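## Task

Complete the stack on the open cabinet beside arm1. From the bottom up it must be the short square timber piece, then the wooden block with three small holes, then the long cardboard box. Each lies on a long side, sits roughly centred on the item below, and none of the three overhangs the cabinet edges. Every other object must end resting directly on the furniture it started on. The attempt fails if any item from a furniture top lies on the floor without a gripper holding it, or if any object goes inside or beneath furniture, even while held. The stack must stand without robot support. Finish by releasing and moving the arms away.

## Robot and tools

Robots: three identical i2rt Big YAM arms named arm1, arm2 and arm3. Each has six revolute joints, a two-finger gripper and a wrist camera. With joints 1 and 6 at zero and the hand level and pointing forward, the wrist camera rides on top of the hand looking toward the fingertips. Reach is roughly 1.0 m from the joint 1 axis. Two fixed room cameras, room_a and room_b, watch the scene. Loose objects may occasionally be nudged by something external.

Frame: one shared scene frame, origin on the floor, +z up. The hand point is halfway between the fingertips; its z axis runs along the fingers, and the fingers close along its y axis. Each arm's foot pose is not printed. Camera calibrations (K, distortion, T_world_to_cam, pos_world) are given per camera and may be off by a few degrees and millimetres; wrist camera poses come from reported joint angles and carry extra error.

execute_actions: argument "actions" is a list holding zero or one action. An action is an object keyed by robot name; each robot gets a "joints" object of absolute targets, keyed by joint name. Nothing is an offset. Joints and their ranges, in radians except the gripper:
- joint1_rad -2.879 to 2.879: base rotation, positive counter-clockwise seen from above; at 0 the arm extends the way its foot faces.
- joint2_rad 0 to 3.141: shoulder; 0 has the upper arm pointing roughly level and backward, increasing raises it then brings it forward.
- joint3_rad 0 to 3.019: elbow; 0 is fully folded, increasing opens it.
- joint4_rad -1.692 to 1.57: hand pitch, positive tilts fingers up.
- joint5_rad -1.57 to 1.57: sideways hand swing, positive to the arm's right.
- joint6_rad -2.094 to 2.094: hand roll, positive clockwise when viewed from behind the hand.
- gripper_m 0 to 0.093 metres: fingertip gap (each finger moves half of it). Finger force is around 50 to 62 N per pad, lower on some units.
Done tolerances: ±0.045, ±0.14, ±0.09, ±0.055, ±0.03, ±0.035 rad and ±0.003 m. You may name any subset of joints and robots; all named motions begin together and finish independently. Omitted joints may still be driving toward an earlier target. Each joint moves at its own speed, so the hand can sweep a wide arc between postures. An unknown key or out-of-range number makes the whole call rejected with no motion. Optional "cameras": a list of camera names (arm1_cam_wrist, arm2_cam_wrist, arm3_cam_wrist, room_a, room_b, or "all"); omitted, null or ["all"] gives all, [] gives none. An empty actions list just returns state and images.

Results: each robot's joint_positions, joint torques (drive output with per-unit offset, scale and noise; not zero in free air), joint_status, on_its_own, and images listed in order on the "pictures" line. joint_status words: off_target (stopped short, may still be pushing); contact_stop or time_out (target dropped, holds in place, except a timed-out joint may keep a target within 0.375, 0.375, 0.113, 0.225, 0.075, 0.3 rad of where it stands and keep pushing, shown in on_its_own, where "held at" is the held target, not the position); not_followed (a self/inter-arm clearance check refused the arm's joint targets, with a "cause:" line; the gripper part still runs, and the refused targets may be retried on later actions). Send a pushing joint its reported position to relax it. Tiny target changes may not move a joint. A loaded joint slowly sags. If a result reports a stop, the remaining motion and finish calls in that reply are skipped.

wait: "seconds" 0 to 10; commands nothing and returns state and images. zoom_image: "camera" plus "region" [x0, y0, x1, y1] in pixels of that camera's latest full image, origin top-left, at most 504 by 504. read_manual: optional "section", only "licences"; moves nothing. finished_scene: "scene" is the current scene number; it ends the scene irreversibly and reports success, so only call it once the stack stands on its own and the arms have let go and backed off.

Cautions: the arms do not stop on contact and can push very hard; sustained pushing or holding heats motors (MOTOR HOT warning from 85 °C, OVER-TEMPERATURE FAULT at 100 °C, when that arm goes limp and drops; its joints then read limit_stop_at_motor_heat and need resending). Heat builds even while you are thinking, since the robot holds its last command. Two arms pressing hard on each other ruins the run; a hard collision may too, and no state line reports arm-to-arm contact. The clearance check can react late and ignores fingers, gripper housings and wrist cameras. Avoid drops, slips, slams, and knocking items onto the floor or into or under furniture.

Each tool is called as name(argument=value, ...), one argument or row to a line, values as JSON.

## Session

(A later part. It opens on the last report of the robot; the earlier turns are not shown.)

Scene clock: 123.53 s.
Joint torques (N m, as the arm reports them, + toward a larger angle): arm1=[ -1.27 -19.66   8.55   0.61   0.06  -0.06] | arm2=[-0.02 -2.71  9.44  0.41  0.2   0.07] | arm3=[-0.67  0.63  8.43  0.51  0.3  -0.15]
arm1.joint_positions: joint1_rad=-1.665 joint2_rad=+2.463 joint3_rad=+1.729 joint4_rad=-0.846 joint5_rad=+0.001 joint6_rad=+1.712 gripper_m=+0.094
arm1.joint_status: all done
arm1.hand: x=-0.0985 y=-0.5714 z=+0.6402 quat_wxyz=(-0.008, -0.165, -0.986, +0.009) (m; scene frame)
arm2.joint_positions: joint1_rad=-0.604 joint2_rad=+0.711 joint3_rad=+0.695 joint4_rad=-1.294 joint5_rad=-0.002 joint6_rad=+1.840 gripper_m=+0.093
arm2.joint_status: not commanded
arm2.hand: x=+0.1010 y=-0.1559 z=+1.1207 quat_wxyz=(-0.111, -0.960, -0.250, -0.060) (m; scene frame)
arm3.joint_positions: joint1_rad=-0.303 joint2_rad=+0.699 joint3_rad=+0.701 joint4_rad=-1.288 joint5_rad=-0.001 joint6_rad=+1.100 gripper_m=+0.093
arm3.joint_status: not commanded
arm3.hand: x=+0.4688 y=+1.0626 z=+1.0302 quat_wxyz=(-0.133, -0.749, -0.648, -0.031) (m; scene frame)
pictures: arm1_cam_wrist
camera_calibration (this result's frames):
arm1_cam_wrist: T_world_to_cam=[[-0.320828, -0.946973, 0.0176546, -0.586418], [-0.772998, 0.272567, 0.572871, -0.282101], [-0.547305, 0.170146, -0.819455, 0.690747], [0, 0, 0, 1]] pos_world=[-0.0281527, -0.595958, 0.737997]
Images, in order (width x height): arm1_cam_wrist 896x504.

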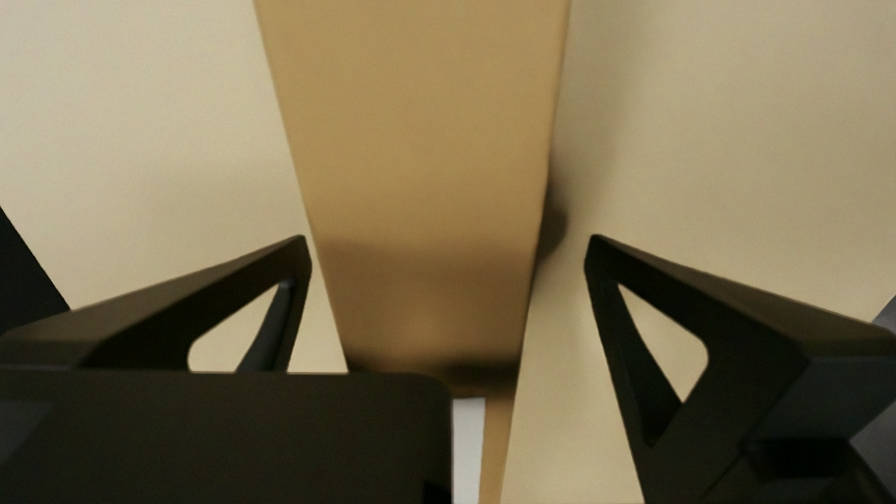

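execute_actions(
  actions=[
    {"arm1":{"joints":{"gripper_m":0.03}}},
  ],
  cameras=[],
)

execute_actions(
  actions=[
    {"arm1":{"joints":{"joint2_rad":2.1,"joint4_rad":-1.2}}},
  ],
  cameras=["arm1_cam_wrist"],
)

Scene clock: 129.13 s.
Joint torques (N m, as the arm reports them, + toward a larger angle): arm1=[ -1.28 -19.98   8.55   0.59   0.07  -0.05] | arm2=[ 0.   -2.7   9.45  0.41  0.2   0.07] | arm3=[-0.68  0.61  8.42  0.52  0.31 -0.15]
arm1.joint_positions: joint1_rad=-1.665 joint2_rad=+2.463 joint3_rad=+1.729 joint4_rad=-0.845 joint5_rad=+0.001 joint6_rad=+1.711 gripper_m=+0.049
arm1.joint_status: gripper_m off_target (ended at +0.049, target +0.030)
arm1.hand: x=-0.0985 y=-0.5710 z=+0.6402 quat_wxyz=(-0.008, -0.165, -0.986, +0.008) (m; scene frame)
arm2.joint_positions: joint1_rad=-0.604 joint2_rad=+0.711 joint3_rad=+0.695 joint4_rad=-1.294 joint5_rad=-0.002 joint6_rad=+1.840 gripper_m=+0.093
arm2.joint_status: not commanded
arm2.hand: x=+0.1010 y=-0.1559 z=+1.1207 quat_wxyz=(-0.111, -0.960, -0.250, -0.060) (m; scene frame)
arm3.joint_positions: joint1_rad=-0.303 joint2_rad=+0.699 joint3_rad=+0.701 joint4_rad=-1.288 joint5_rad=-0.001 joint6_rad=+1.100 gripper_m=+0.093
arm3.joint_status: not commanded
arm3.hand: x=+0.4688 y=+1.0626 z=+1.0302 quat_wxyz=(-0.133, -0.749, -0.648, -0.031) (m; scene frame)
pictures: none
No camera images: the call's "cameras" was empty. Leave "cameras" out to get every camera's image.

Scene clock: 130.67 s.
Joint torques (N m, as the arm reports them, + toward a larger angle): arm1=[ -1.27 -17.79   9.4   -0.78   0.06  -0.05] | arm2=[ 0.01 -2.7   9.44  0.41  0.2   0.07] | arm3=[-0.68  0.61  8.43  0.52  0.3  -0.14]
arm1.joint_positions: joint1_rad=-1.665 joint2_rad=+2.094 joint3_rad=+1.742 joint4_rad=-1.183 joint5_rad=+0.001 joint6_rad=+1.711 gripper_m=+0.049
arm1.joint_status: all done
arm1.hand: x=-0.1022 y=-0.5722 z=+0.8734 quat_wxyz=(-0.008, -0.165, -0.986, -0.013) (m; scene frame)
arm2.joint_positions: joint1_rad=-0.604 joint2_rad=+0.711 joint3_rad=+0.695 joint4_rad=-1.294 joint5_rad=-0.002 joint6_rad=+1.840 gripper_m=+0.093
arm2.joint_status: not commanded
arm2.hand: x=+0.1010 y=-0.1559 z=+1.1207 quat_wxyz=(-0.111, -0.960, -0.250, -0.060) (m; scene frame)
arm3.joint_positions: joint1_rad=-0.303 joint2_rad=+0.699 joint3_rad=+0.701 joint4_rad=-1.288 joint5_rad=-0.001 joint6_rad=+1.100 gripper_m=+0.093
arm3.joint_status: not commanded
arm3.hand: x=+0.4688 y=+1.0626 z=+1.0302 quat_wxyz=(-0.133, -0.749, -0.648, -0.031) (m; scene frame)
pictures: arm1_cam_wrist
camera_calibration (this result's frames):
arm1_cam_wrist: T_world_to_cam=[[-0.319081, -0.947357, -0.0264939, -0.553986], [-0.778119, 0.245916, 0.577975, -0.438616], [-0.541034, 0.205036, -0.815624, 0.897229], [0, 0, 0, 1]] pos_world=[-0.0326312, -0.600925, 0.970634]
Images, in order (width x height): arm1_cam_wrist 896x504.

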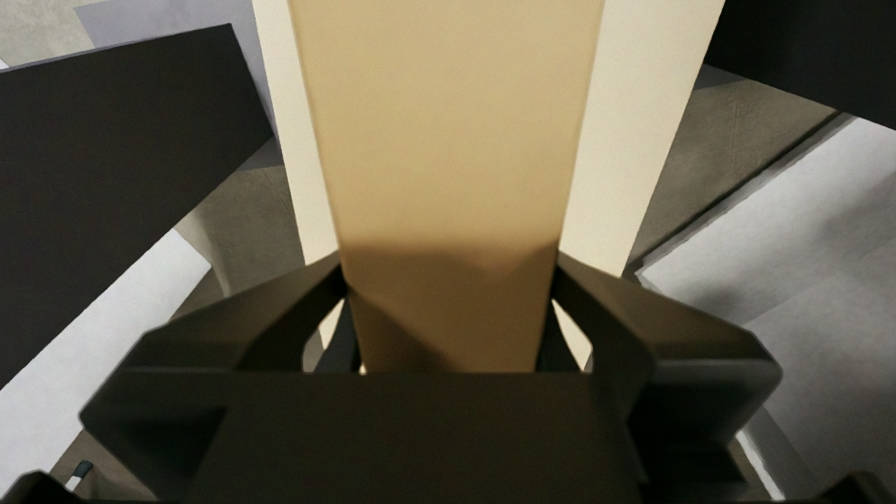

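execute_actions(
  actions=[
    {"arm1":{"joints":{"joint1_rad":0.28,"joint2_rad":1.905,"joint3_rad":1.70,"joint4_rad":-1.385,"joint6_rad":1.16}}},
  ],
  cameras=["arm1_cam_wrist","room_a","room_b"],
)

Scene clock: 133.90 s.
Joint torques (N m, as the arm reports them, + toward a larger angle): arm1=[ -0.57 -16.03   9.99  -0.75   0.12  -0.05] | arm2=[ 0.   -2.73  9.44  0.41  0.2   0.07] | arm3=[-0.69  0.62  8.43  0.52  0.3  -0.15]
arm1.joint_positions: joint1_rad=+0.288 joint2_rad=+1.904 joint3_rad=+1.688 joint4_rad=-1.369 joint5_rad=-0.001 joint6_rad=+1.166 gripper_m=+0.049
arm1.joint_status: all done
arm1.hand: x=-0.7937 y=-1.3066 z=+0.9640 quat_wxyz=(-0.002, +0.884, -0.468, +0.014) (m; scene frame)
arm2.joint_positions: joint1_rad=-0.604 joint2_rad=+0.711 joint3_rad=+0.695 joint4_rad=-1.294 joint5_rad=-0.002 joint6_rad=+1.840 gripper_m=+0.093
arm2.joint_status: not commanded
arm2.hand: x=+0.1010 y=-0.1559 z=+1.1207 quat_wxyz=(-0.111, -0.960, -0.250, -0.060) (m; scene frame)
arm3.joint_positions: joint1_rad=-0.303 joint2_rad=+0.699 joint3_rad=+0.701 joint4_rad=-1.288 joint5_rad=-0.001 joint6_rad=+1.100 gripper_m=+0.093
arm3.joint_status: not commanded
arm3.hand: x=+0.4688 y=+1.0626 z=+1.0302 quat_wxyz=(-0.133, -0.749, -0.648, -0.031) (m; scene frame)
pictures: arm1_cam_wrist, room_a, room_b
camera_calibration (this result's frames):
arm1_cam_wrist: T_world_to_cam=[[0.823956, 0.566318, 0.0195065, 1.37274], [0.440942, -0.662403, 0.605634, -1.09428], [0.355902, -0.490415, -0.795504, 0.531383], [0, 0, 0, 1]] pos_world=[-0.837686, -1.24166, 1.05867]
Images, in order (width x height): arm1_cam_wrist 896x504, room_a 896x504, room_b 896x504.

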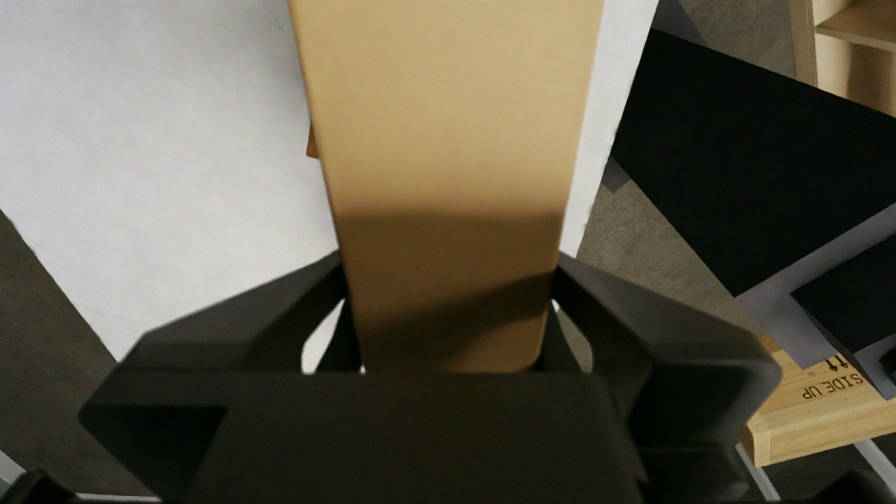

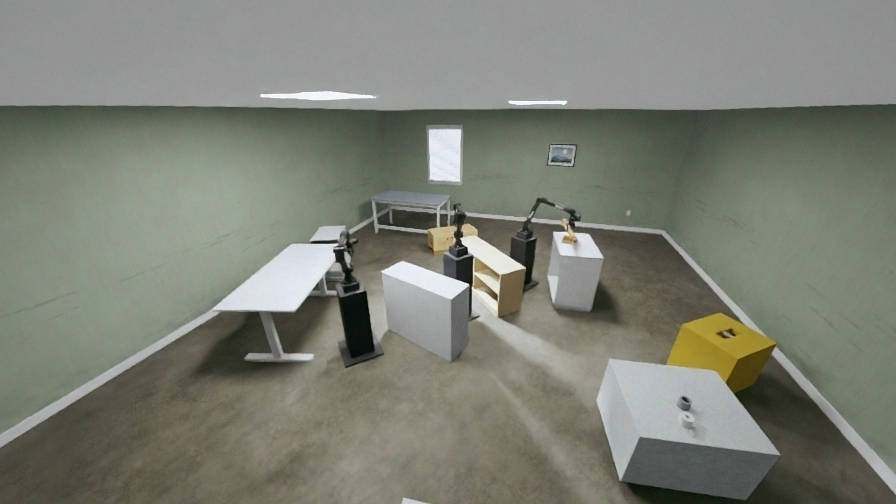

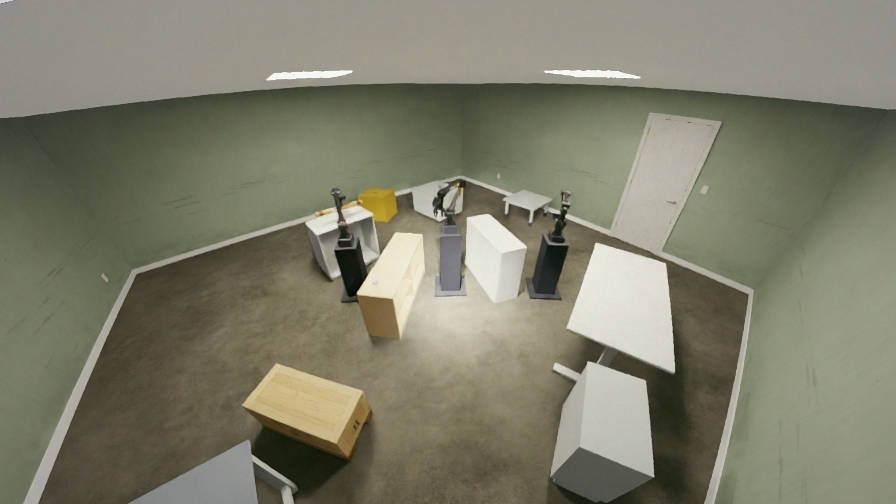

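execute_actions(
  actions=[
    {"arm1":{"joints":{"joint2_rad":1.96,"joint3_rad":1.625,"joint4_rad":-1.228}}},
  ],
  cameras=["arm1_cam_wrist","room_a","room_b"],
)

Scene clock: 137.37 s.
Joint torques (N m, as the arm reports them, + toward a larger angle): arm1=[ -0.57 -16.24   9.35   0.7    0.08  -0.05] | arm2=[-0.01 -2.72  9.45  0.4   0.2   0.07] | arm3=[-0.68  0.64  8.43  0.53  0.3  -0.15]
arm1.joint_positions: joint1_rad=+0.288 joint2_rad=+1.958 joint3_rad=+1.617 joint4_rad=-1.244 joint5_rad=+0.000 joint6_rad=+1.166 gripper_m=+0.049
arm1.joint_status: all done
arm1.hand: x=-0.7976 y=-1.3080 z=+0.9075 quat_wxyz=(-0.003, +0.884, -0.468, +0.014) (m; scene frame)
arm2.joint_positions: joint1_rad=-0.604 joint2_rad=+0.711 joint3_rad=+0.695 joint4_rad=-1.294 joint5_rad=-0.002 joint6_rad=+1.840 gripper_m=+0.093
arm2.joint_status: not commanded
arm2.hand: x=+0.1010 y=-0.1559 z=+1.1207 quat_wxyz=(-0.111, -0.960, -0.250, -0.060) (m; scene frame)
arm3.joint_positions: joint1_rad=-0.303 joint2_rad=+0.699 joint3_rad=+0.701 joint4_rad=-1.288 joint5_rad=-0.001 joint6_rad=+1.100 gripper_m=+0.093
arm3.joint_status: not commanded
arm3.hand: x=+0.4688 y=+1.0626 z=+1.0302 quat_wxyz=(-0.133, -0.749, -0.648, -0.031) (m; scene frame)
pictures: arm1_cam_wrist, room_a, room_b
camera_calibration (this result's frames):
arm1_cam_wrist: T_world_to_cam=[[0.823732, 0.566633, 0.0198024, 1.3778], [0.441297, -0.662674, 0.605079, -1.05885], [0.35598, -0.489685, -0.795919, 0.488604], [0, 0, 0, 1]] pos_world=[-0.841601, -1.24312, 1.0023]
Images, in order (width x height): arm1_cam_wrist 896x504, room_a 896x504, room_b 896x504.

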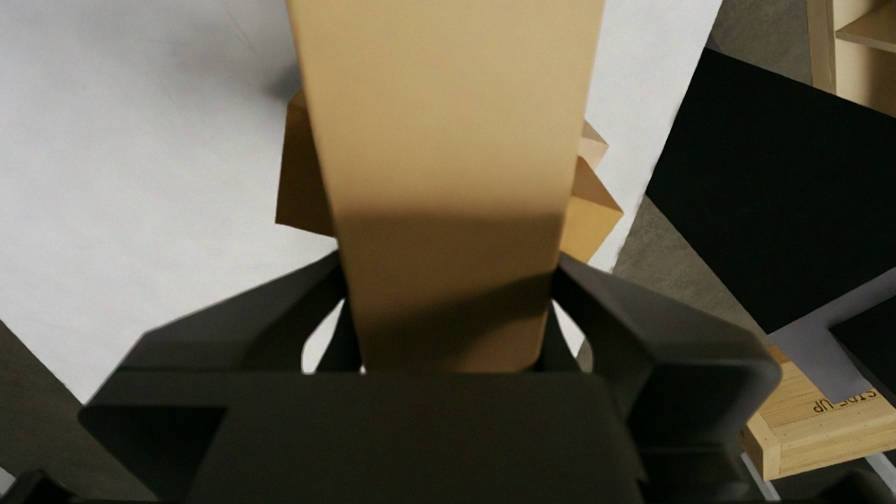

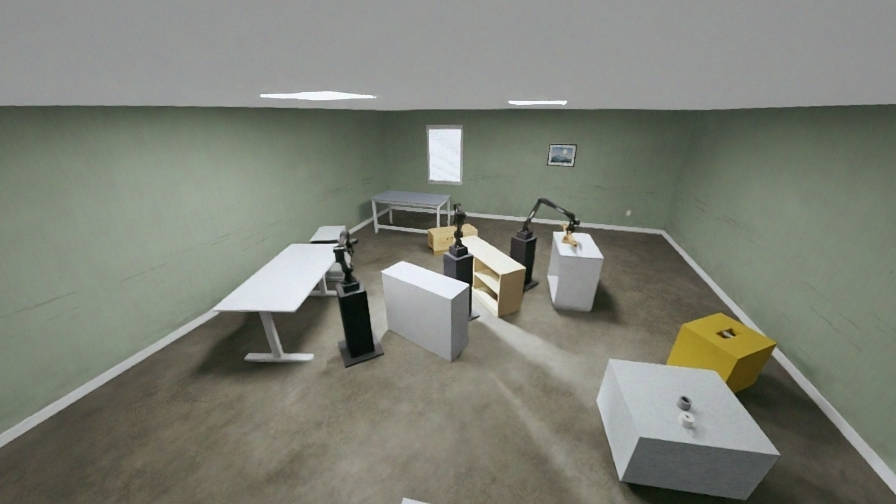

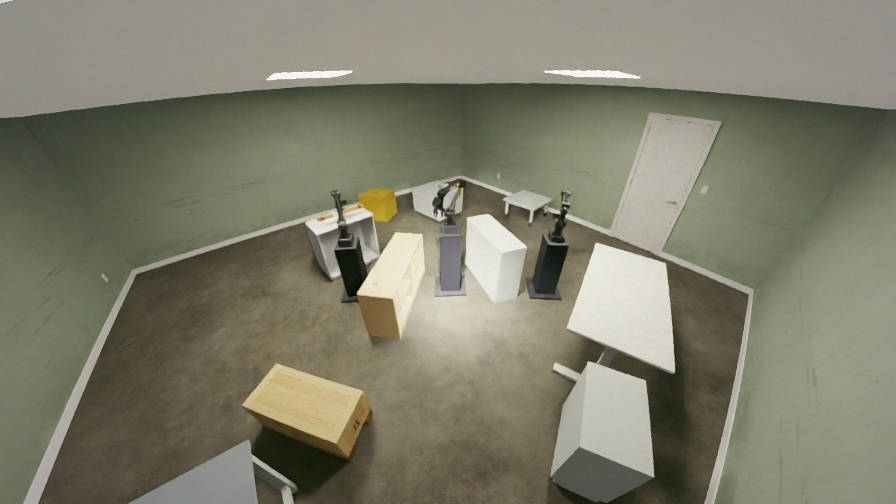

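execute_actions(
  actions=[
    {"arm1":{"joints":{"joint2_rad":1.995,"joint4_rad":-1.205}}},
  ],
  cameras=["arm1_cam_wrist"],
)

Scene clock: 141.03 s.
Joint torques (N m, as the arm reports them, + toward a larger angle): arm1=[ -0.72 -14.06   9.33   1.03   0.08  -0.05] | arm2=[-0.06 -2.72  9.44  0.4   0.2   0.07] | arm3=[-0.67  0.61  8.42  0.52  0.3  -0.15]
arm1.joint_positions: joint1_rad=+0.288 joint2_rad=+1.959 joint3_rad=+1.617 joint4_rad=-1.229 joint5_rad=+0.000 joint6_rad=+1.166 gripper_m=+0.049
arm1.joint_status: all done
arm1.hand: x=-0.8013 y=-1.3087 z=+0.9066 quat_wxyz=(+0.002, +0.884, -0.468, +0.008) (m; scene frame)
arm2.joint_positions: joint1_rad=-0.604 joint2_rad=+0.711 joint3_rad=+0.695 joint4_rad=-1.294 joint5_rad=-0.002 joint6_rad=+1.840 gripper_m=+0.093
arm2.joint_status: not commanded
arm2.hand: x=+0.1010 y=-0.1559 z=+1.1207 quat_wxyz=(-0.111, -0.960, -0.250, -0.060) (m; scene frame)
arm3.joint_positions: joint1_rad=-0.303 joint2_rad=+0.699 joint3_rad=+0.701 joint4_rad=-1.288 joint5_rad=-0.001 joint6_rad=+1.100 gripper_m=+0.093
arm3.joint_status: not commanded
arm3.hand: x=+0.4688 y=+1.0626 z=+1.0302 quat_wxyz=(-0.133, -0.749, -0.648, -0.031) (m; scene frame)
pictures: arm1_cam_wrist
camera_calibration (this result's frames):
arm1_cam_wrist: T_world_to_cam=[[0.824021, 0.566518, 0.00686473, 1.39308], [0.449529, -0.661135, 0.600686, -1.04455], [0.344838, -0.491892, -0.799455, 0.480209], [0, 0, 0, 1]] pos_world=[-0.843963, -1.24358, 1.00179]
Images, in order (width x height): arm1_cam_wrist 896x504.

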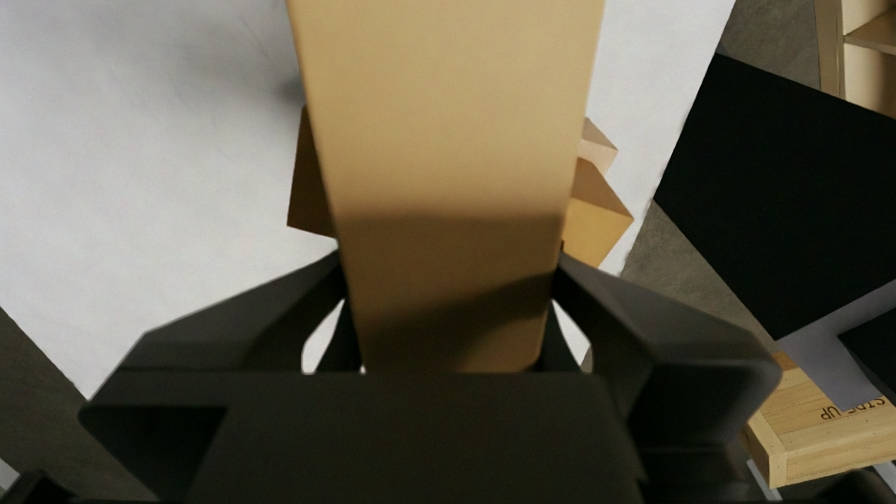

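execute_actions(
  actions=[
    {"arm1":{"joints":{"joint2_rad":2.025,"joint4_rad":-1.229}}},
  ],
  cameras=["arm1_cam_wrist"],
)

Scene clock: 145.10 s.
Joint torques (N m, as the arm reports them, + toward a larger angle): arm1=[ -0.58 -12.16   9.34  -0.05   0.07  -0.05] | arm2=[-0.02 -2.68  9.44  0.41  0.2   0.07] | arm3=[-0.65  0.61  8.44  0.52  0.3  -0.15]
arm1.joint_positions: joint1_rad=+0.288 joint2_rad=+1.960 joint3_rad=+1.617 joint4_rad=-1.229 joint5_rad=+0.000 joint6_rad=+1.166 gripper_m=+0.049
arm1.joint_status: all done
arm1.hand: x=-0.8013 y=-1.3087 z=+0.9059 quat_wxyz=(+0.001, +0.884, -0.468, +0.009) (m; scene frame)
arm2.joint_positions: joint1_rad=-0.604 joint2_rad=+0.711 joint3_rad=+0.695 joint4_rad=-1.294 joint5_rad=-0.002 joint6_rad=+1.840 gripper_m=+0.093
arm2.joint_status: not commanded
arm2.hand: x=+0.1010 y=-0.1559 z=+1.1207 quat_wxyz=(-0.111, -0.960, -0.250, -0.060) (m; scene frame)
arm3.joint_positions: joint1_rad=-0.303 joint2_rad=+0.699 joint3_rad=+0.701 joint4_rad=-1.288 joint5_rad=-0.001 joint6_rad=+1.100 gripper_m=+0.093
arm3.joint_status: not commanded
arm3.hand: x=+0.4688 y=+1.0626 z=+1.0302 quat_wxyz=(-0.133, -0.749, -0.648, -0.031) (m; scene frame)
pictures: arm1_cam_wrist
camera_calibration (this result's frames):
arm1_cam_wrist: T_world_to_cam=[[0.824004, 0.566529, 0.00791385, 1.39208], [0.448864, -0.661259, 0.601047, -1.04521], [0.345744, -0.491713, -0.799175, 0.480377], [0, 0, 0, 1]] pos_world=[-0.844007, -1.2436, 1.00111]
Images, in order (width x height): arm1_cam_wrist 896x504.

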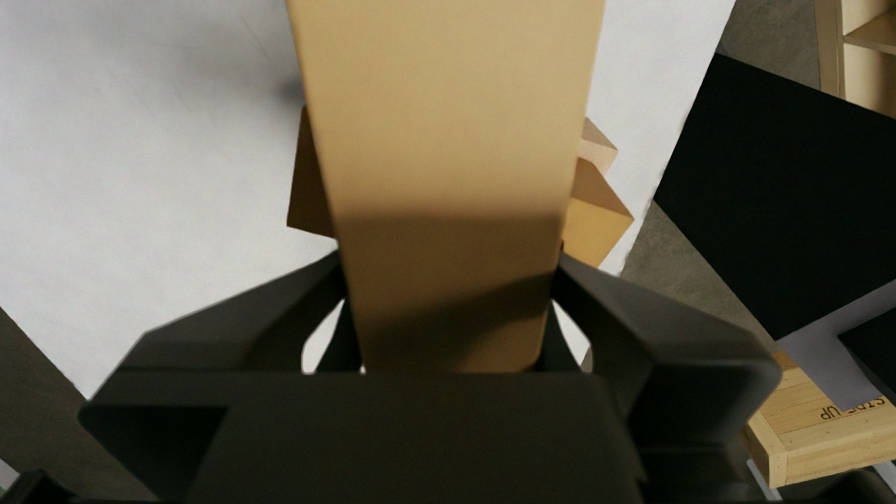

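Contact confirmed. Release.

execute_actions(
  actions=[
    {"arm1":{"joints":{"joint2_rad":1.96,"gripper_m":0.093}}},
  ],
  cameras=["arm1_cam_wrist"],
)

Scene clock: 147.47 s.
Joint torques (N m, as the arm reports them, + toward a larger angle): arm1=[ -0.87 -16.37   9.41  -0.05   0.08  -0.05] | arm2=[-0.02 -2.73  9.44  0.41  0.2   0.07] | arm3=[-0.67  0.63  8.43  0.52  0.3  -0.15]
arm1.joint_positions: joint1_rad=+0.288 joint2_rad=+1.961 joint3_rad=+1.616 joint4_rad=-1.229 joint5_rad=+0.000 joint6_rad=+1.166 gripper_m=+0.093
arm1.joint_status: all done
arm1.hand: x=-0.8008 y=-1.3086 z=+0.9053 quat_wxyz=(+0.001, +0.884, -0.468, +0.009) (m; scene frame)
arm2.joint_positions: joint1_rad=-0.604 joint2_rad=+0.711 joint3_rad=+0.695 joint4_rad=-1.294 joint5_rad=-0.002 joint6_rad=+1.840 gripper_m=+0.093
arm2.joint_status: not commanded
arm2.hand: x=+0.1010 y=-0.1559 z=+1.1207 quat_wxyz=(-0.111, -0.960, -0.250, -0.060) (m; scene frame)
arm3.joint_positions: joint1_rad=-0.303 joint2_rad=+0.699 joint3_rad=+0.701 joint4_rad=-1.288 joint5_rad=-0.001 joint6_rad=+1.100 gripper_m=+0.093
arm3.joint_status: not commanded
arm3.hand: x=+0.4688 y=+1.0626 z=+1.0302 quat_wxyz=(-0.133, -0.749, -0.648, -0.031) (m; scene frame)
pictures: arm1_cam_wrist
camera_calibration (this result's frames):
arm1_cam_wrist: T_world_to_cam=[[0.82398, 0.566543, 0.00931266, 1.3904], [0.447977, -0.661425, 0.601527, -1.04635], [0.34695, -0.491474, -0.798799, 0.480702], [0, 0, 0, 1]] pos_world=[-0.843703, -1.24355, 1.00044]
Images, in order (width x height): arm1_cam_wrist 896x504.

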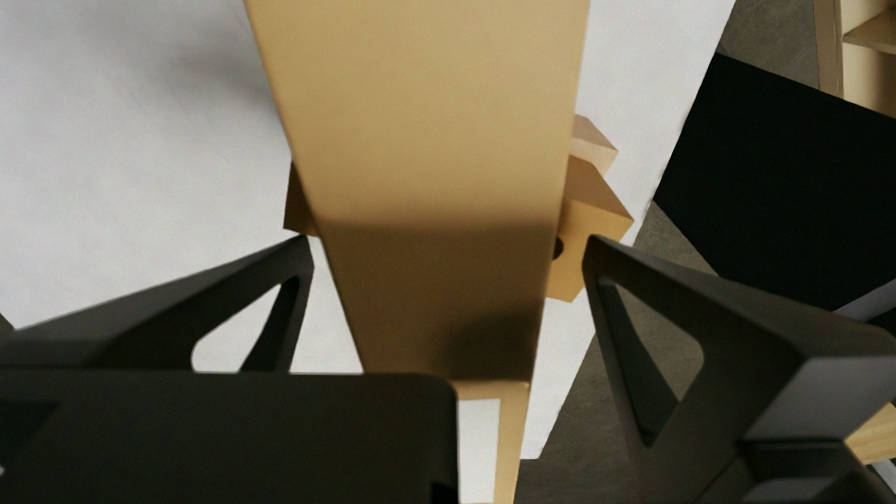

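execute_actions(
  actions=[],
  cameras=["arm1_cam_wrist","room_a","room_b"],
)

Scene clock: 148.43 s.
Joint torques (N m, as the arm reports them, + toward a larger angle): arm1=[ -0.63 -16.47   9.41  -0.05   0.07  -0.05] | arm2=[ 0.01 -2.68  9.44  0.41  0.2   0.07] | arm3=[-0.64  0.65  8.43  0.52  0.3  -0.15]
arm1.joint_positions: joint1_rad=+0.288 joint2_rad=+1.961 joint3_rad=+1.616 joint4_rad=-1.229 joint5_rad=+0.000 joint6_rad=+1.166 gripper_m=+0.093
arm1.joint_status: all done
arm1.hand: x=-0.8008 y=-1.3086 z=+0.9053 quat_wxyz=(+0.001, +0.884, -0.468, +0.009) (m; scene frame)
arm2.joint_positions: joint1_rad=-0.604 joint2_rad=+0.711 joint3_rad=+0.695 joint4_rad=-1.294 joint5_rad=-0.002 joint6_rad=+1.840 gripper_m=+0.093
arm2.joint_status: not commanded
arm2.hand: x=+0.1010 y=-0.1559 z=+1.1207 quat_wxyz=(-0.111, -0.960, -0.250, -0.060) (m; scene frame)
arm3.joint_positions: joint1_rad=-0.303 joint2_rad=+0.699 joint3_rad=+0.701 joint4_rad=-1.288 joint5_rad=-0.001 joint6_rad=+1.100 gripper_m=+0.093
arm3.joint_status: not commanded
arm3.hand: x=+0.4688 y=+1.0626 z=+1.0302 quat_wxyz=(-0.133, -0.749, -0.648, -0.031) (m; scene frame)
pictures: arm1_cam_wrist, room_a, room_b
camera_calibration (this result's frames):
arm1_cam_wrist: T_world_to_cam=[[0.82398, 0.566543, 0.00931266, 1.3904], [0.447977, -0.661425, 0.601527, -1.04635], [0.34695, -0.491474, -0.798799, 0.480702], [0, 0, 0, 1]] pos_world=[-0.843703, -1.24355, 1.00044]
Images, in order (width x height): arm1_cam_wrist 896x504, room_a 896x504, room_b 896x504.

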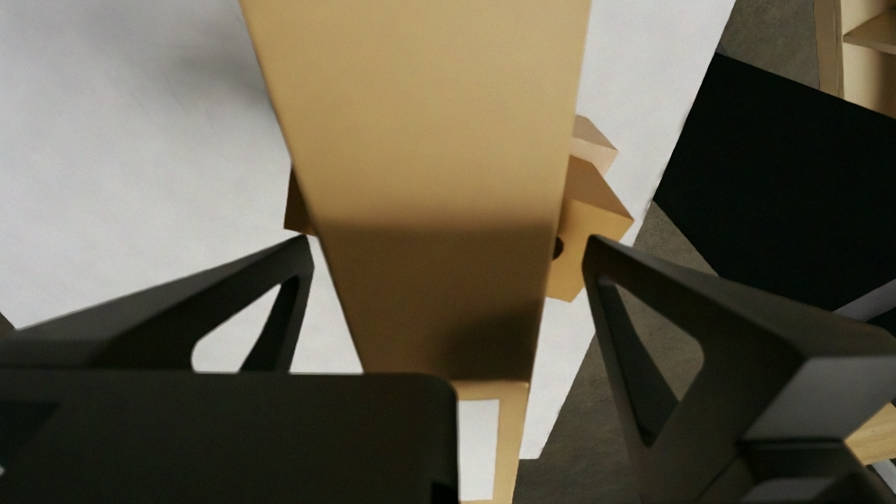

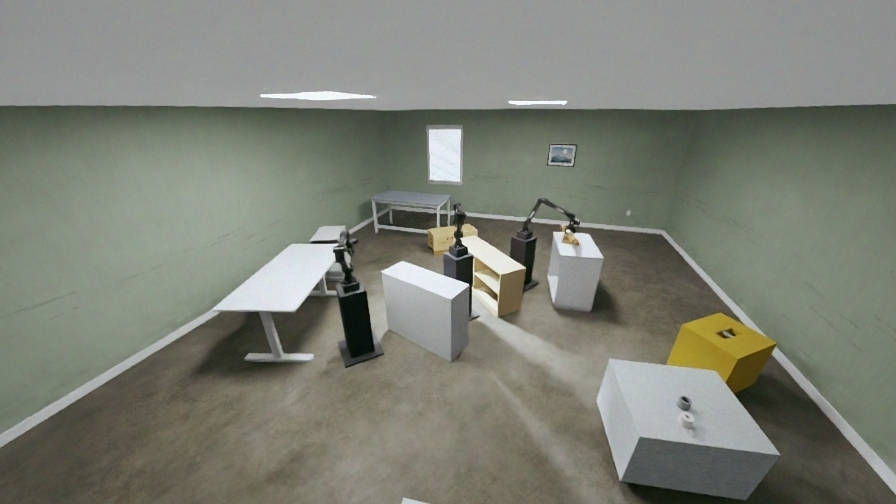

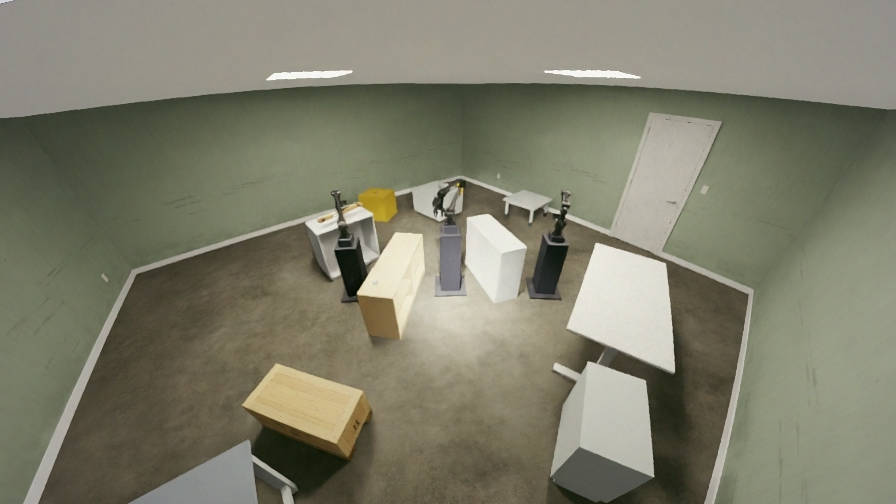

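zoom_image(
  camera="room_b",
  region=[290, 175, 400, 250],
)

zoom_image(
  camera="room_a",
  region=[520, 190, 620, 260],
)

Region (290, 175, 400, 250) of room_b's 896x504 image, scaled by 4.582, with more detail than that image has; it fills the top 344 rows of this view, and the rest is white.

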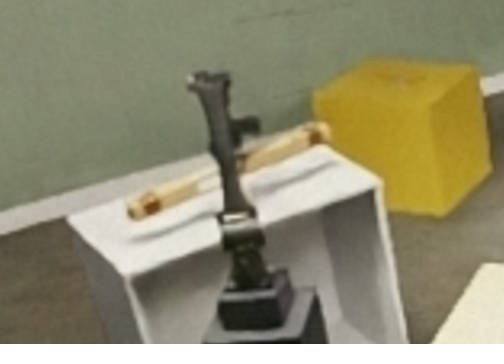

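Region (520, 190, 620, 260) of room_a's 896x504 image, scaled by 5.040, with more detail than that image has; it fills the top 353 rows of this view, and the rest is white.

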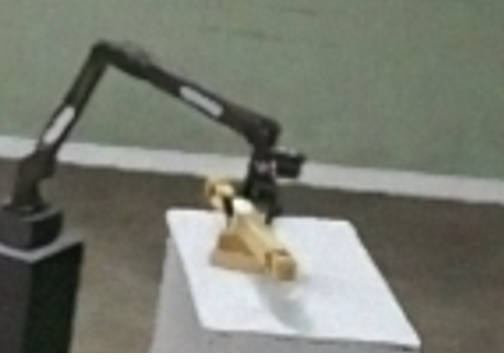

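zoom_image(
  camera="arm1_cam_wrist",
  region=[230, 100, 680, 504],
)

Region (230, 100, 680, 504) of arm1_cam_wrist's 896x504 image, scaled by 1.120, with more detail than that image has; it fills the top 452 rows of this view, and the rest is white.

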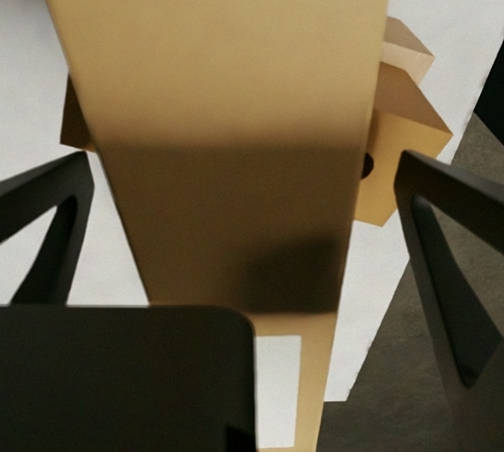

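execute_actions(
  actions=[
    {"arm1":{"joints":{"gripper_m":0.03}}},
  ],
  cameras=["arm1_cam_wrist"],
)

Scene clock: 163.83 s.
Joint torques (N m, as the arm reports them, + toward a larger angle): arm1=[ -0.71 -16.46   9.43  -0.06   0.07  -0.04] | arm2=[-0.04 -2.71  9.44  0.4   0.2   0.07] | arm3=[-0.68  0.64  8.44  0.52  0.3  -0.15]
arm1.joint_positions: joint1_rad=+0.288 joint2_rad=+1.961 joint3_rad=+1.616 joint4_rad=-1.229 joint5_rad=+0.001 joint6_rad=+1.165 gripper_m=+0.050
arm1.joint_status: gripper_m off_target (ended at +0.050, target +0.030)
arm1.hand: x=-0.8009 y=-1.3083 z=+0.9053 quat_wxyz=(+0.001, +0.884, -0.468, +0.009) (m; scene frame)
arm2.joint_positions: joint1_rad=-0.604 joint2_rad=+0.711 joint3_rad=+0.695 joint4_rad=-1.294 joint5_rad=-0.002 joint6_rad=+1.840 gripper_m=+0.093
arm2.joint_status: not commanded
arm2.hand: x=+0.1010 y=-0.1559 z=+1.1207 quat_wxyz=(-0.111, -0.960, -0.250, -0.060) (m; scene frame)
arm3.joint_positions: joint1_rad=-0.303 joint2_rad=+0.699 joint3_rad=+0.701 joint4_rad=-1.288 joint5_rad=-0.001 joint6_rad=+1.100 gripper_m=+0.093
arm3.joint_status: not commanded
arm3.hand: x=+0.4688 y=+1.0626 z=+1.0302 quat_wxyz=(-0.133, -0.749, -0.648, -0.031) (m; scene frame)
pictures: arm1_cam_wrist
camera_calibration (this result's frames):
arm1_cam_wrist: T_world_to_cam=[[0.823761, 0.566858, 0.00945835, 1.39039], [0.448278, -0.661473, 0.601249, -1.0457], [0.347079, -0.491046, -0.799006, 0.481709], [0, 0, 0, 1]] pos_world=[-0.843776, -1.24332, 1.00047]
Images, in order (width x height): arm1_cam_wrist 896x504.

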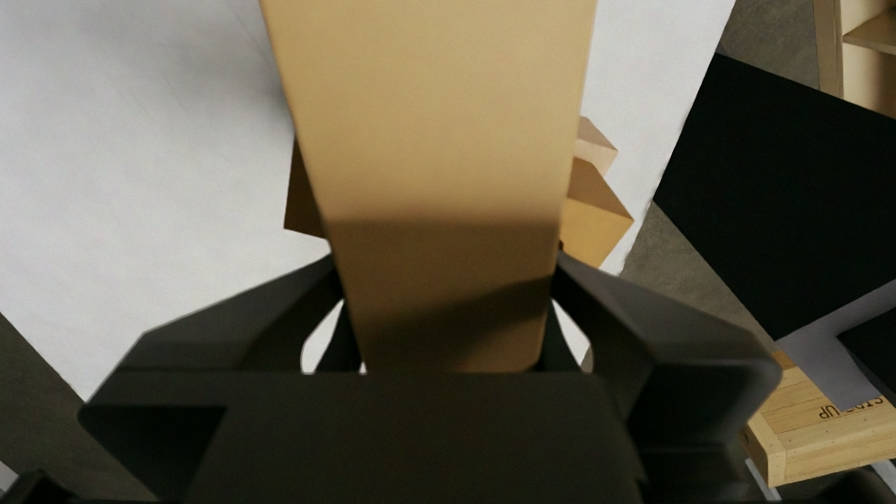

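execute_actions(
  actions=[
    {"arm1":{"joints":{"gripper_m":0.093}}},
  ],
  cameras=["arm1_cam_wrist","room_b"],
)

Scene clock: 168.50 s.
Joint torques (N m, as the arm reports them, + toward a larger angle): arm1=[ -0.55 -16.47   9.37  -0.05   0.06  -0.04] | arm2=[-0.02 -2.68  9.45  0.4   0.2   0.07] | arm3=[-0.71  0.63  8.44  0.51  0.3  -0.15]
arm1.joint_positions: joint1_rad=+0.288 joint2_rad=+1.961 joint3_rad=+1.616 joint4_rad=-1.229 joint5_rad=+0.001 joint6_rad=+1.165 gripper_m=+0.093
arm1.joint_status: all done
arm1.hand: x=-0.8009 y=-1.3083 z=+0.9053 quat_wxyz=(+0.001, +0.884, -0.468, +0.009) (m; scene frame)
arm2.joint_positions: joint1_rad=-0.604 joint2_rad=+0.711 joint3_rad=+0.695 joint4_rad=-1.294 joint5_rad=-0.002 joint6_rad=+1.840 gripper_m=+0.093
arm2.joint_status: not commanded
arm2.hand: x=+0.1010 y=-0.1559 z=+1.1207 quat_wxyz=(-0.111, -0.960, -0.250, -0.060) (m; scene frame)
arm3.joint_positions: joint1_rad=-0.303 joint2_rad=+0.699 joint3_rad=+0.701 joint4_rad=-1.288 joint5_rad=-0.001 joint6_rad=+1.100 gripper_m=+0.093
arm3.joint_status: not commanded
arm3.hand: x=+0.4688 y=+1.0626 z=+1.0302 quat_wxyz=(-0.133, -0.749, -0.648, -0.031) (m; scene frame)
pictures: arm1_cam_wrist, room_b
camera_calibration (this result's frames):
arm1_cam_wrist: T_world_to_cam=[[0.823545, 0.567172, 0.009452, 1.39063], [0.448532, -0.661298, 0.601251, -1.04527], [0.347263, -0.490918, -0.799004, 0.482022], [0, 0, 0, 1]] pos_world=[-0.8438, -1.24333, 1.00047]
Images, in order (width x height): arm1_cam_wrist 896x504, room_b 896x504.

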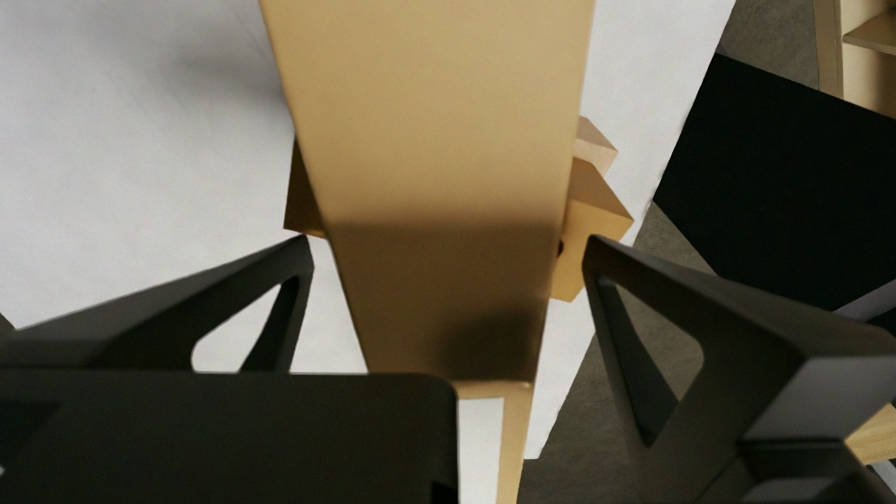

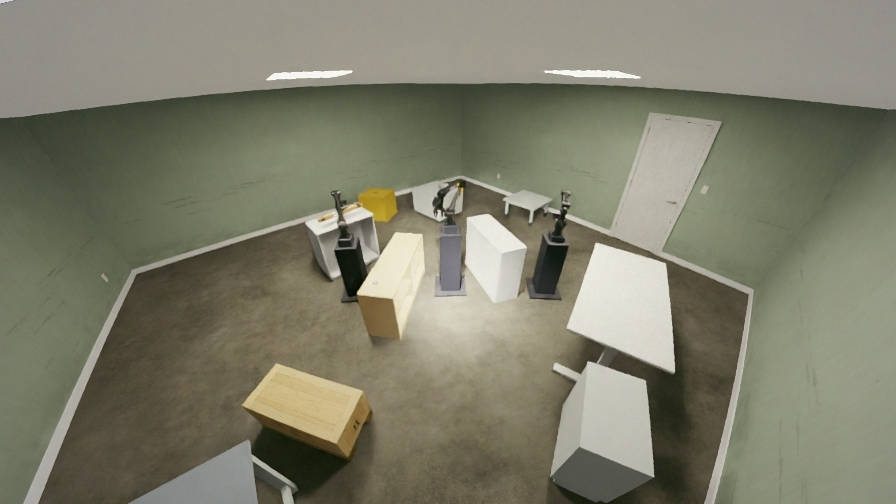

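execute_actions(
  actions=[],
  cameras=["arm1_cam_wrist"],
)

Scene clock: 170.27 s.
Joint torques (N m, as the arm reports them, + toward a larger angle): arm1=[ -0.66 -16.58   9.38  -0.06   0.06  -0.04] | arm2=[-0.01 -2.69  9.45  0.4   0.2   0.07] | arm3=[-0.68  0.64  8.43  0.52  0.3  -0.15]
arm1.joint_positions: joint1_rad=+0.288 joint2_rad=+1.961 joint3_rad=+1.616 joint4_rad=-1.229 joint5_rad=+0.001 joint6_rad=+1.165 gripper_m=+0.093
arm1.joint_status: all done
arm1.hand: x=-0.8009 y=-1.3083 z=+0.9053 quat_wxyz=(+0.001, +0.884, -0.468, +0.009) (m; scene frame)
arm2.joint_positions: joint1_rad=-0.604 joint2_rad=+0.711 joint3_rad=+0.695 joint4_rad=-1.294 joint5_rad=-0.002 joint6_rad=+1.840 gripper_m=+0.093
arm2.joint_status: not commanded
arm2.hand: x=+0.1010 y=-0.1559 z=+1.1207 quat_wxyz=(-0.111, -0.960, -0.250, -0.060) (m; scene frame)
arm3.joint_positions: joint1_rad=-0.303 joint2_rad=+0.699 joint3_rad=+0.701 joint4_rad=-1.288 joint5_rad=-0.001 joint6_rad=+1.100 gripper_m=+0.093
arm3.joint_status: not commanded
arm3.hand: x=+0.4688 y=+1.0626 z=+1.0302 quat_wxyz=(-0.133, -0.749, -0.648, -0.031) (m; scene frame)
pictures: arm1_cam_wrist
camera_calibration (this result's frames):
arm1_cam_wrist: T_world_to_cam=[[0.823545, 0.567172, 0.009452, 1.39063], [0.448532, -0.661298, 0.601251, -1.04527], [0.347263, -0.490918, -0.799004, 0.482022], [0, 0, 0, 1]] pos_world=[-0.8438, -1.24333, 1.00047]
Images, in order (width x height): arm1_cam_wrist 896x504.

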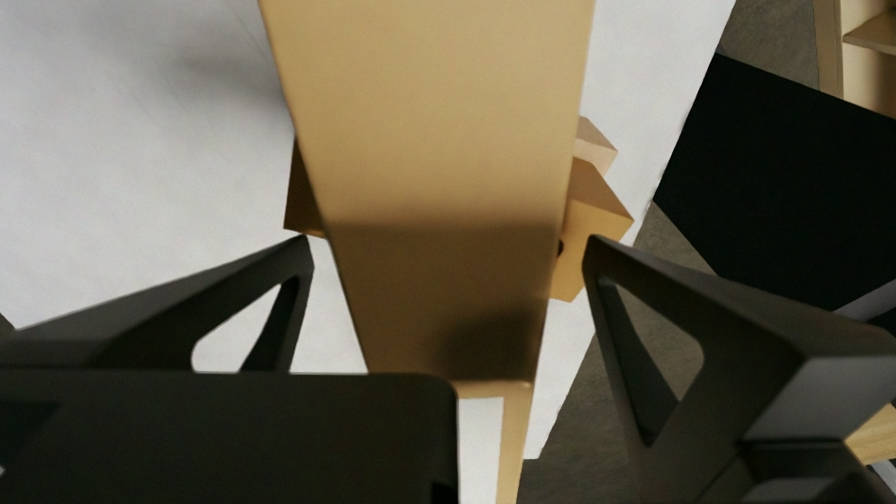

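execute_actions(
  actions=[
    {"arm1":{"joints":{"joint2_rad":1.45}}},
  ],
  cameras=["arm1_cam_wrist","room_a","room_b"],
)

Scene clock: 173.27 s.
Joint torques (N m, as the arm reports them, + toward a larger angle): arm1=[ -0.68 -10.92  10.78   0.96   0.05  -0.08] | arm2=[ 0.   -2.72  9.44  0.41  0.2   0.07] | arm3=[-0.7   0.62  8.44  0.52  0.3  -0.15]
arm1.joint_positions: joint1_rad=+0.288 joint2_rad=+1.452 joint3_rad=+1.616 joint4_rad=-1.229 joint5_rad=+0.001 joint6_rad=+1.165 gripper_m=+0.093
arm1.joint_status: all done
arm1.hand: x=-0.7585 y=-1.2964 z=+1.1877 quat_wxyz=(+0.159, +0.856, -0.455, -0.187) (m; scene frame)
arm2.joint_positions: joint1_rad=-0.604 joint2_rad=+0.711 joint3_rad=+0.695 joint4_rad=-1.294 joint5_rad=-0.002 joint6_rad=+1.840 gripper_m=+0.093
arm2.joint_status: not commanded
arm2.hand: x=+0.1010 y=-0.1559 z=+1.1207 quat_wxyz=(-0.111, -0.960, -0.250, -0.060) (m; scene frame)
arm3.joint_positions: joint1_rad=-0.303 joint2_rad=+0.699 joint3_rad=+0.701 joint4_rad=-1.288 joint5_rad=-0.001 joint6_rad=+1.100 gripper_m=+0.093
arm3.joint_status: not commanded
arm3.hand: x=+0.4688 y=+1.0626 z=+1.0302 quat_wxyz=(-0.133, -0.749, -0.648, -0.031) (m; scene frame)
pictures: arm1_cam_wrist, room_a, room_b
camera_calibration (this result's frames):
arm1_cam_wrist: T_world_to_cam=[[0.717646, 0.540778, -0.438799, 1.76418], [0.692978, -0.616989, 0.37297, -0.712199], [-0.0690405, -0.571738, -0.817526, 0.300261], [0, 0, 0, 1]] pos_world=[-0.751789, -1.22178, 1.28522]
Images, in order (width x height): arm1_cam_wrist 896x504, room_a 896x504, room_b 896x504.

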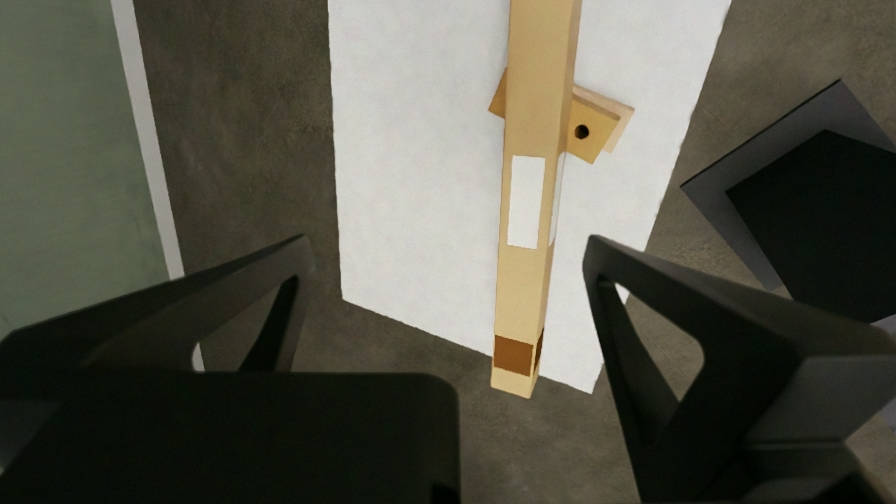

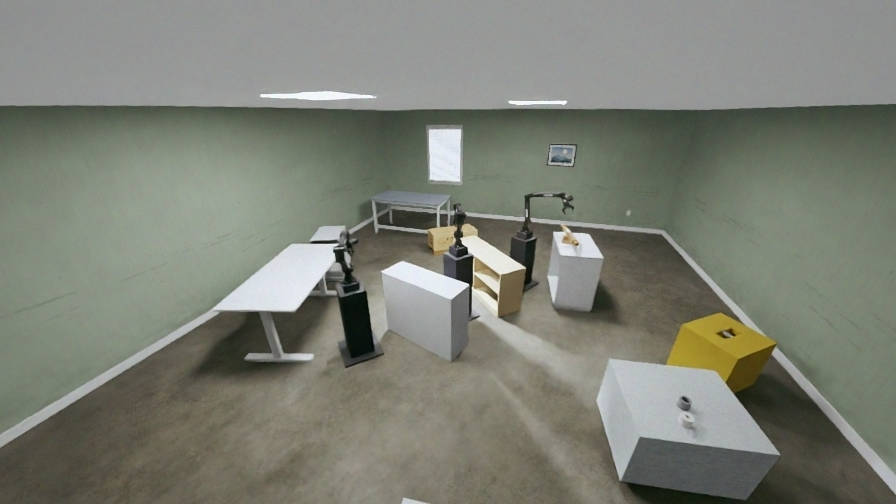

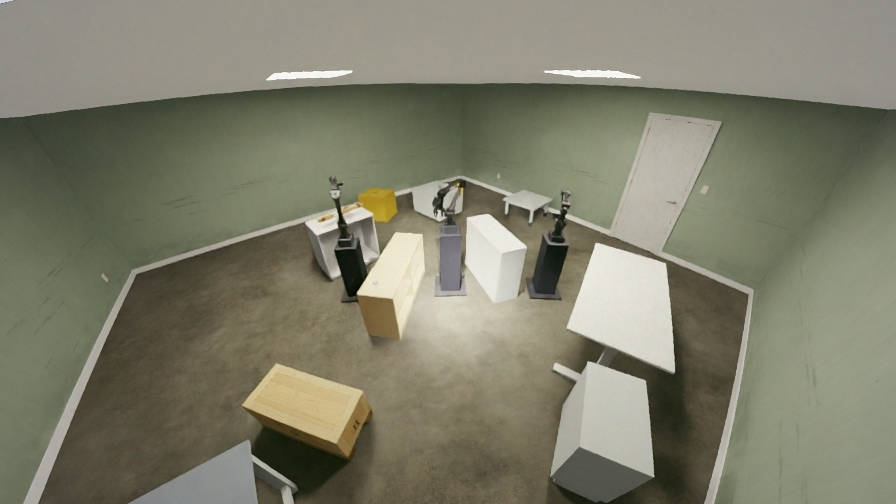

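execute_actions(
  actions=[
    {"arm1":{"joints":{"joint2_rad":0.8,"joint3_rad":1.0}}},
  ],
  cameras=["room_a","room_b"],
)

zoom_image(
  camera="room_b",
  region=[290, 165, 400, 250],
)

Scene clock: 176.83 s.
Joint torques (N m, as the arm reports them, + toward a larger angle): arm1=[-0.98 -1.01 10.51  1.02  0.05 -0.09] | arm2=[-0.01 -2.72  9.45  0.4   0.2   0.07] | arm3=[-0.66  0.61  8.43  0.52  0.3  -0.15]
arm1.joint_positions: joint1_rad=+0.288 joint2_rad=+0.792 joint3_rad=+0.995 joint4_rad=-1.229 joint5_rad=+0.001 joint6_rad=+1.165 gripper_m=+0.093
arm1.joint_status: all done
arm1.hand: x=-0.5274 y=-1.2523 z=+1.1429 quat_wxyz=(+0.170, +0.852, -0.453, -0.202) (m; scene frame)
arm2.joint_positions: joint1_rad=-0.604 joint2_rad=+0.711 joint3_rad=+0.695 joint4_rad=-1.294 joint5_rad=-0.002 joint6_rad=+1.840 gripper_m=+0.093
arm2.joint_status: not commanded
arm2.hand: x=+0.1010 y=-0.1559 z=+1.1207 quat_wxyz=(-0.111, -0.960, -0.250, -0.060) (m; scene frame)
arm3.joint_positions: joint1_rad=-0.303 joint2_rad=+0.699 joint3_rad=+0.701 joint4_rad=-1.288 joint5_rad=-0.001 joint6_rad=+1.100 gripper_m=+0.093
arm3.joint_status: not commanded
arm3.hand: x=+0.4688 y=+1.0626 z=+1.0302 quat_wxyz=(-0.133, -0.749, -0.648, -0.031) (m; scene frame)
pictures: room_a, room_b
Images, in order (width x height): room_a 896x504, room_b 896x504.

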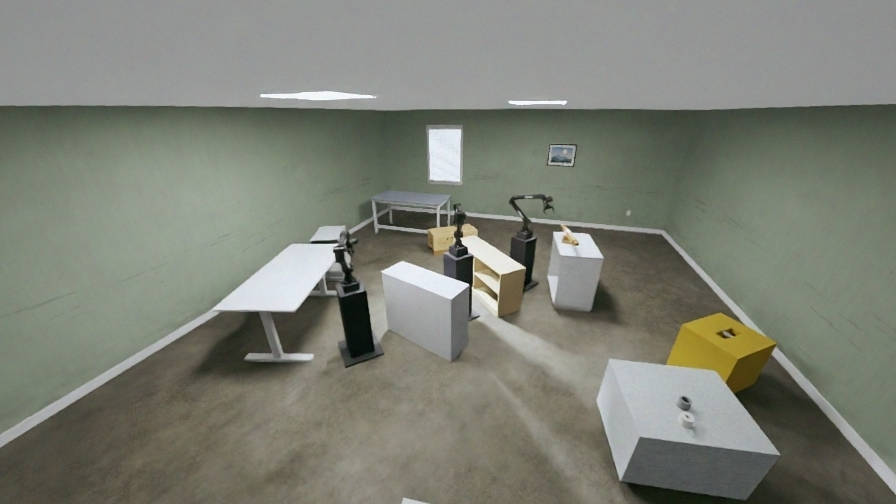

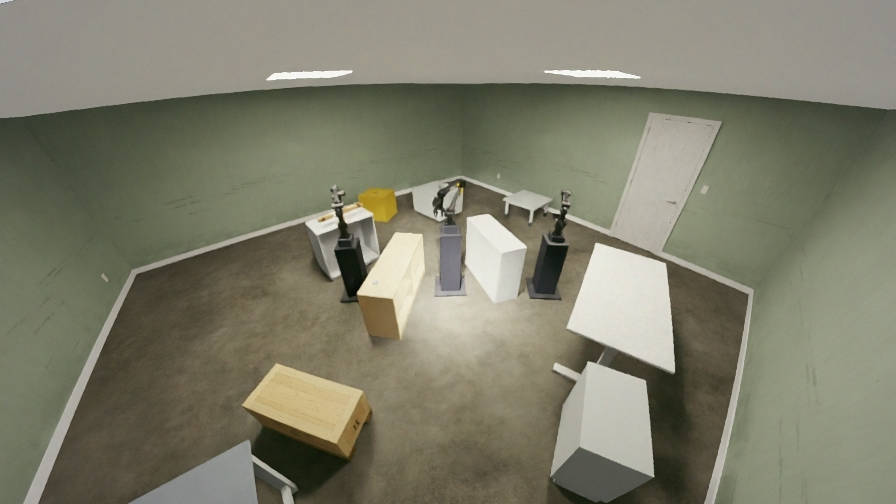

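Region (290, 165, 400, 250) of room_b's 896x504 image, scaled by 4.582, with more detail than that image has; it fills the top 389 rows of this view, and the rest is white.

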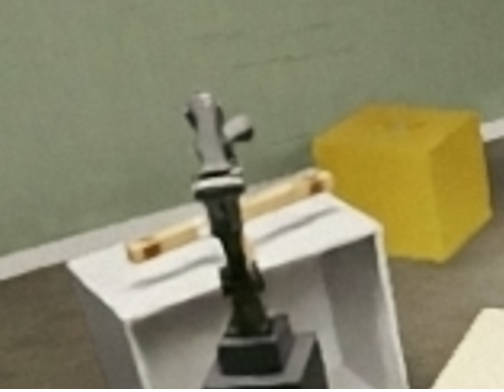

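The box is level and balanced.

finished_scene(
  scene=2,
)

The scene is finished: the task was done.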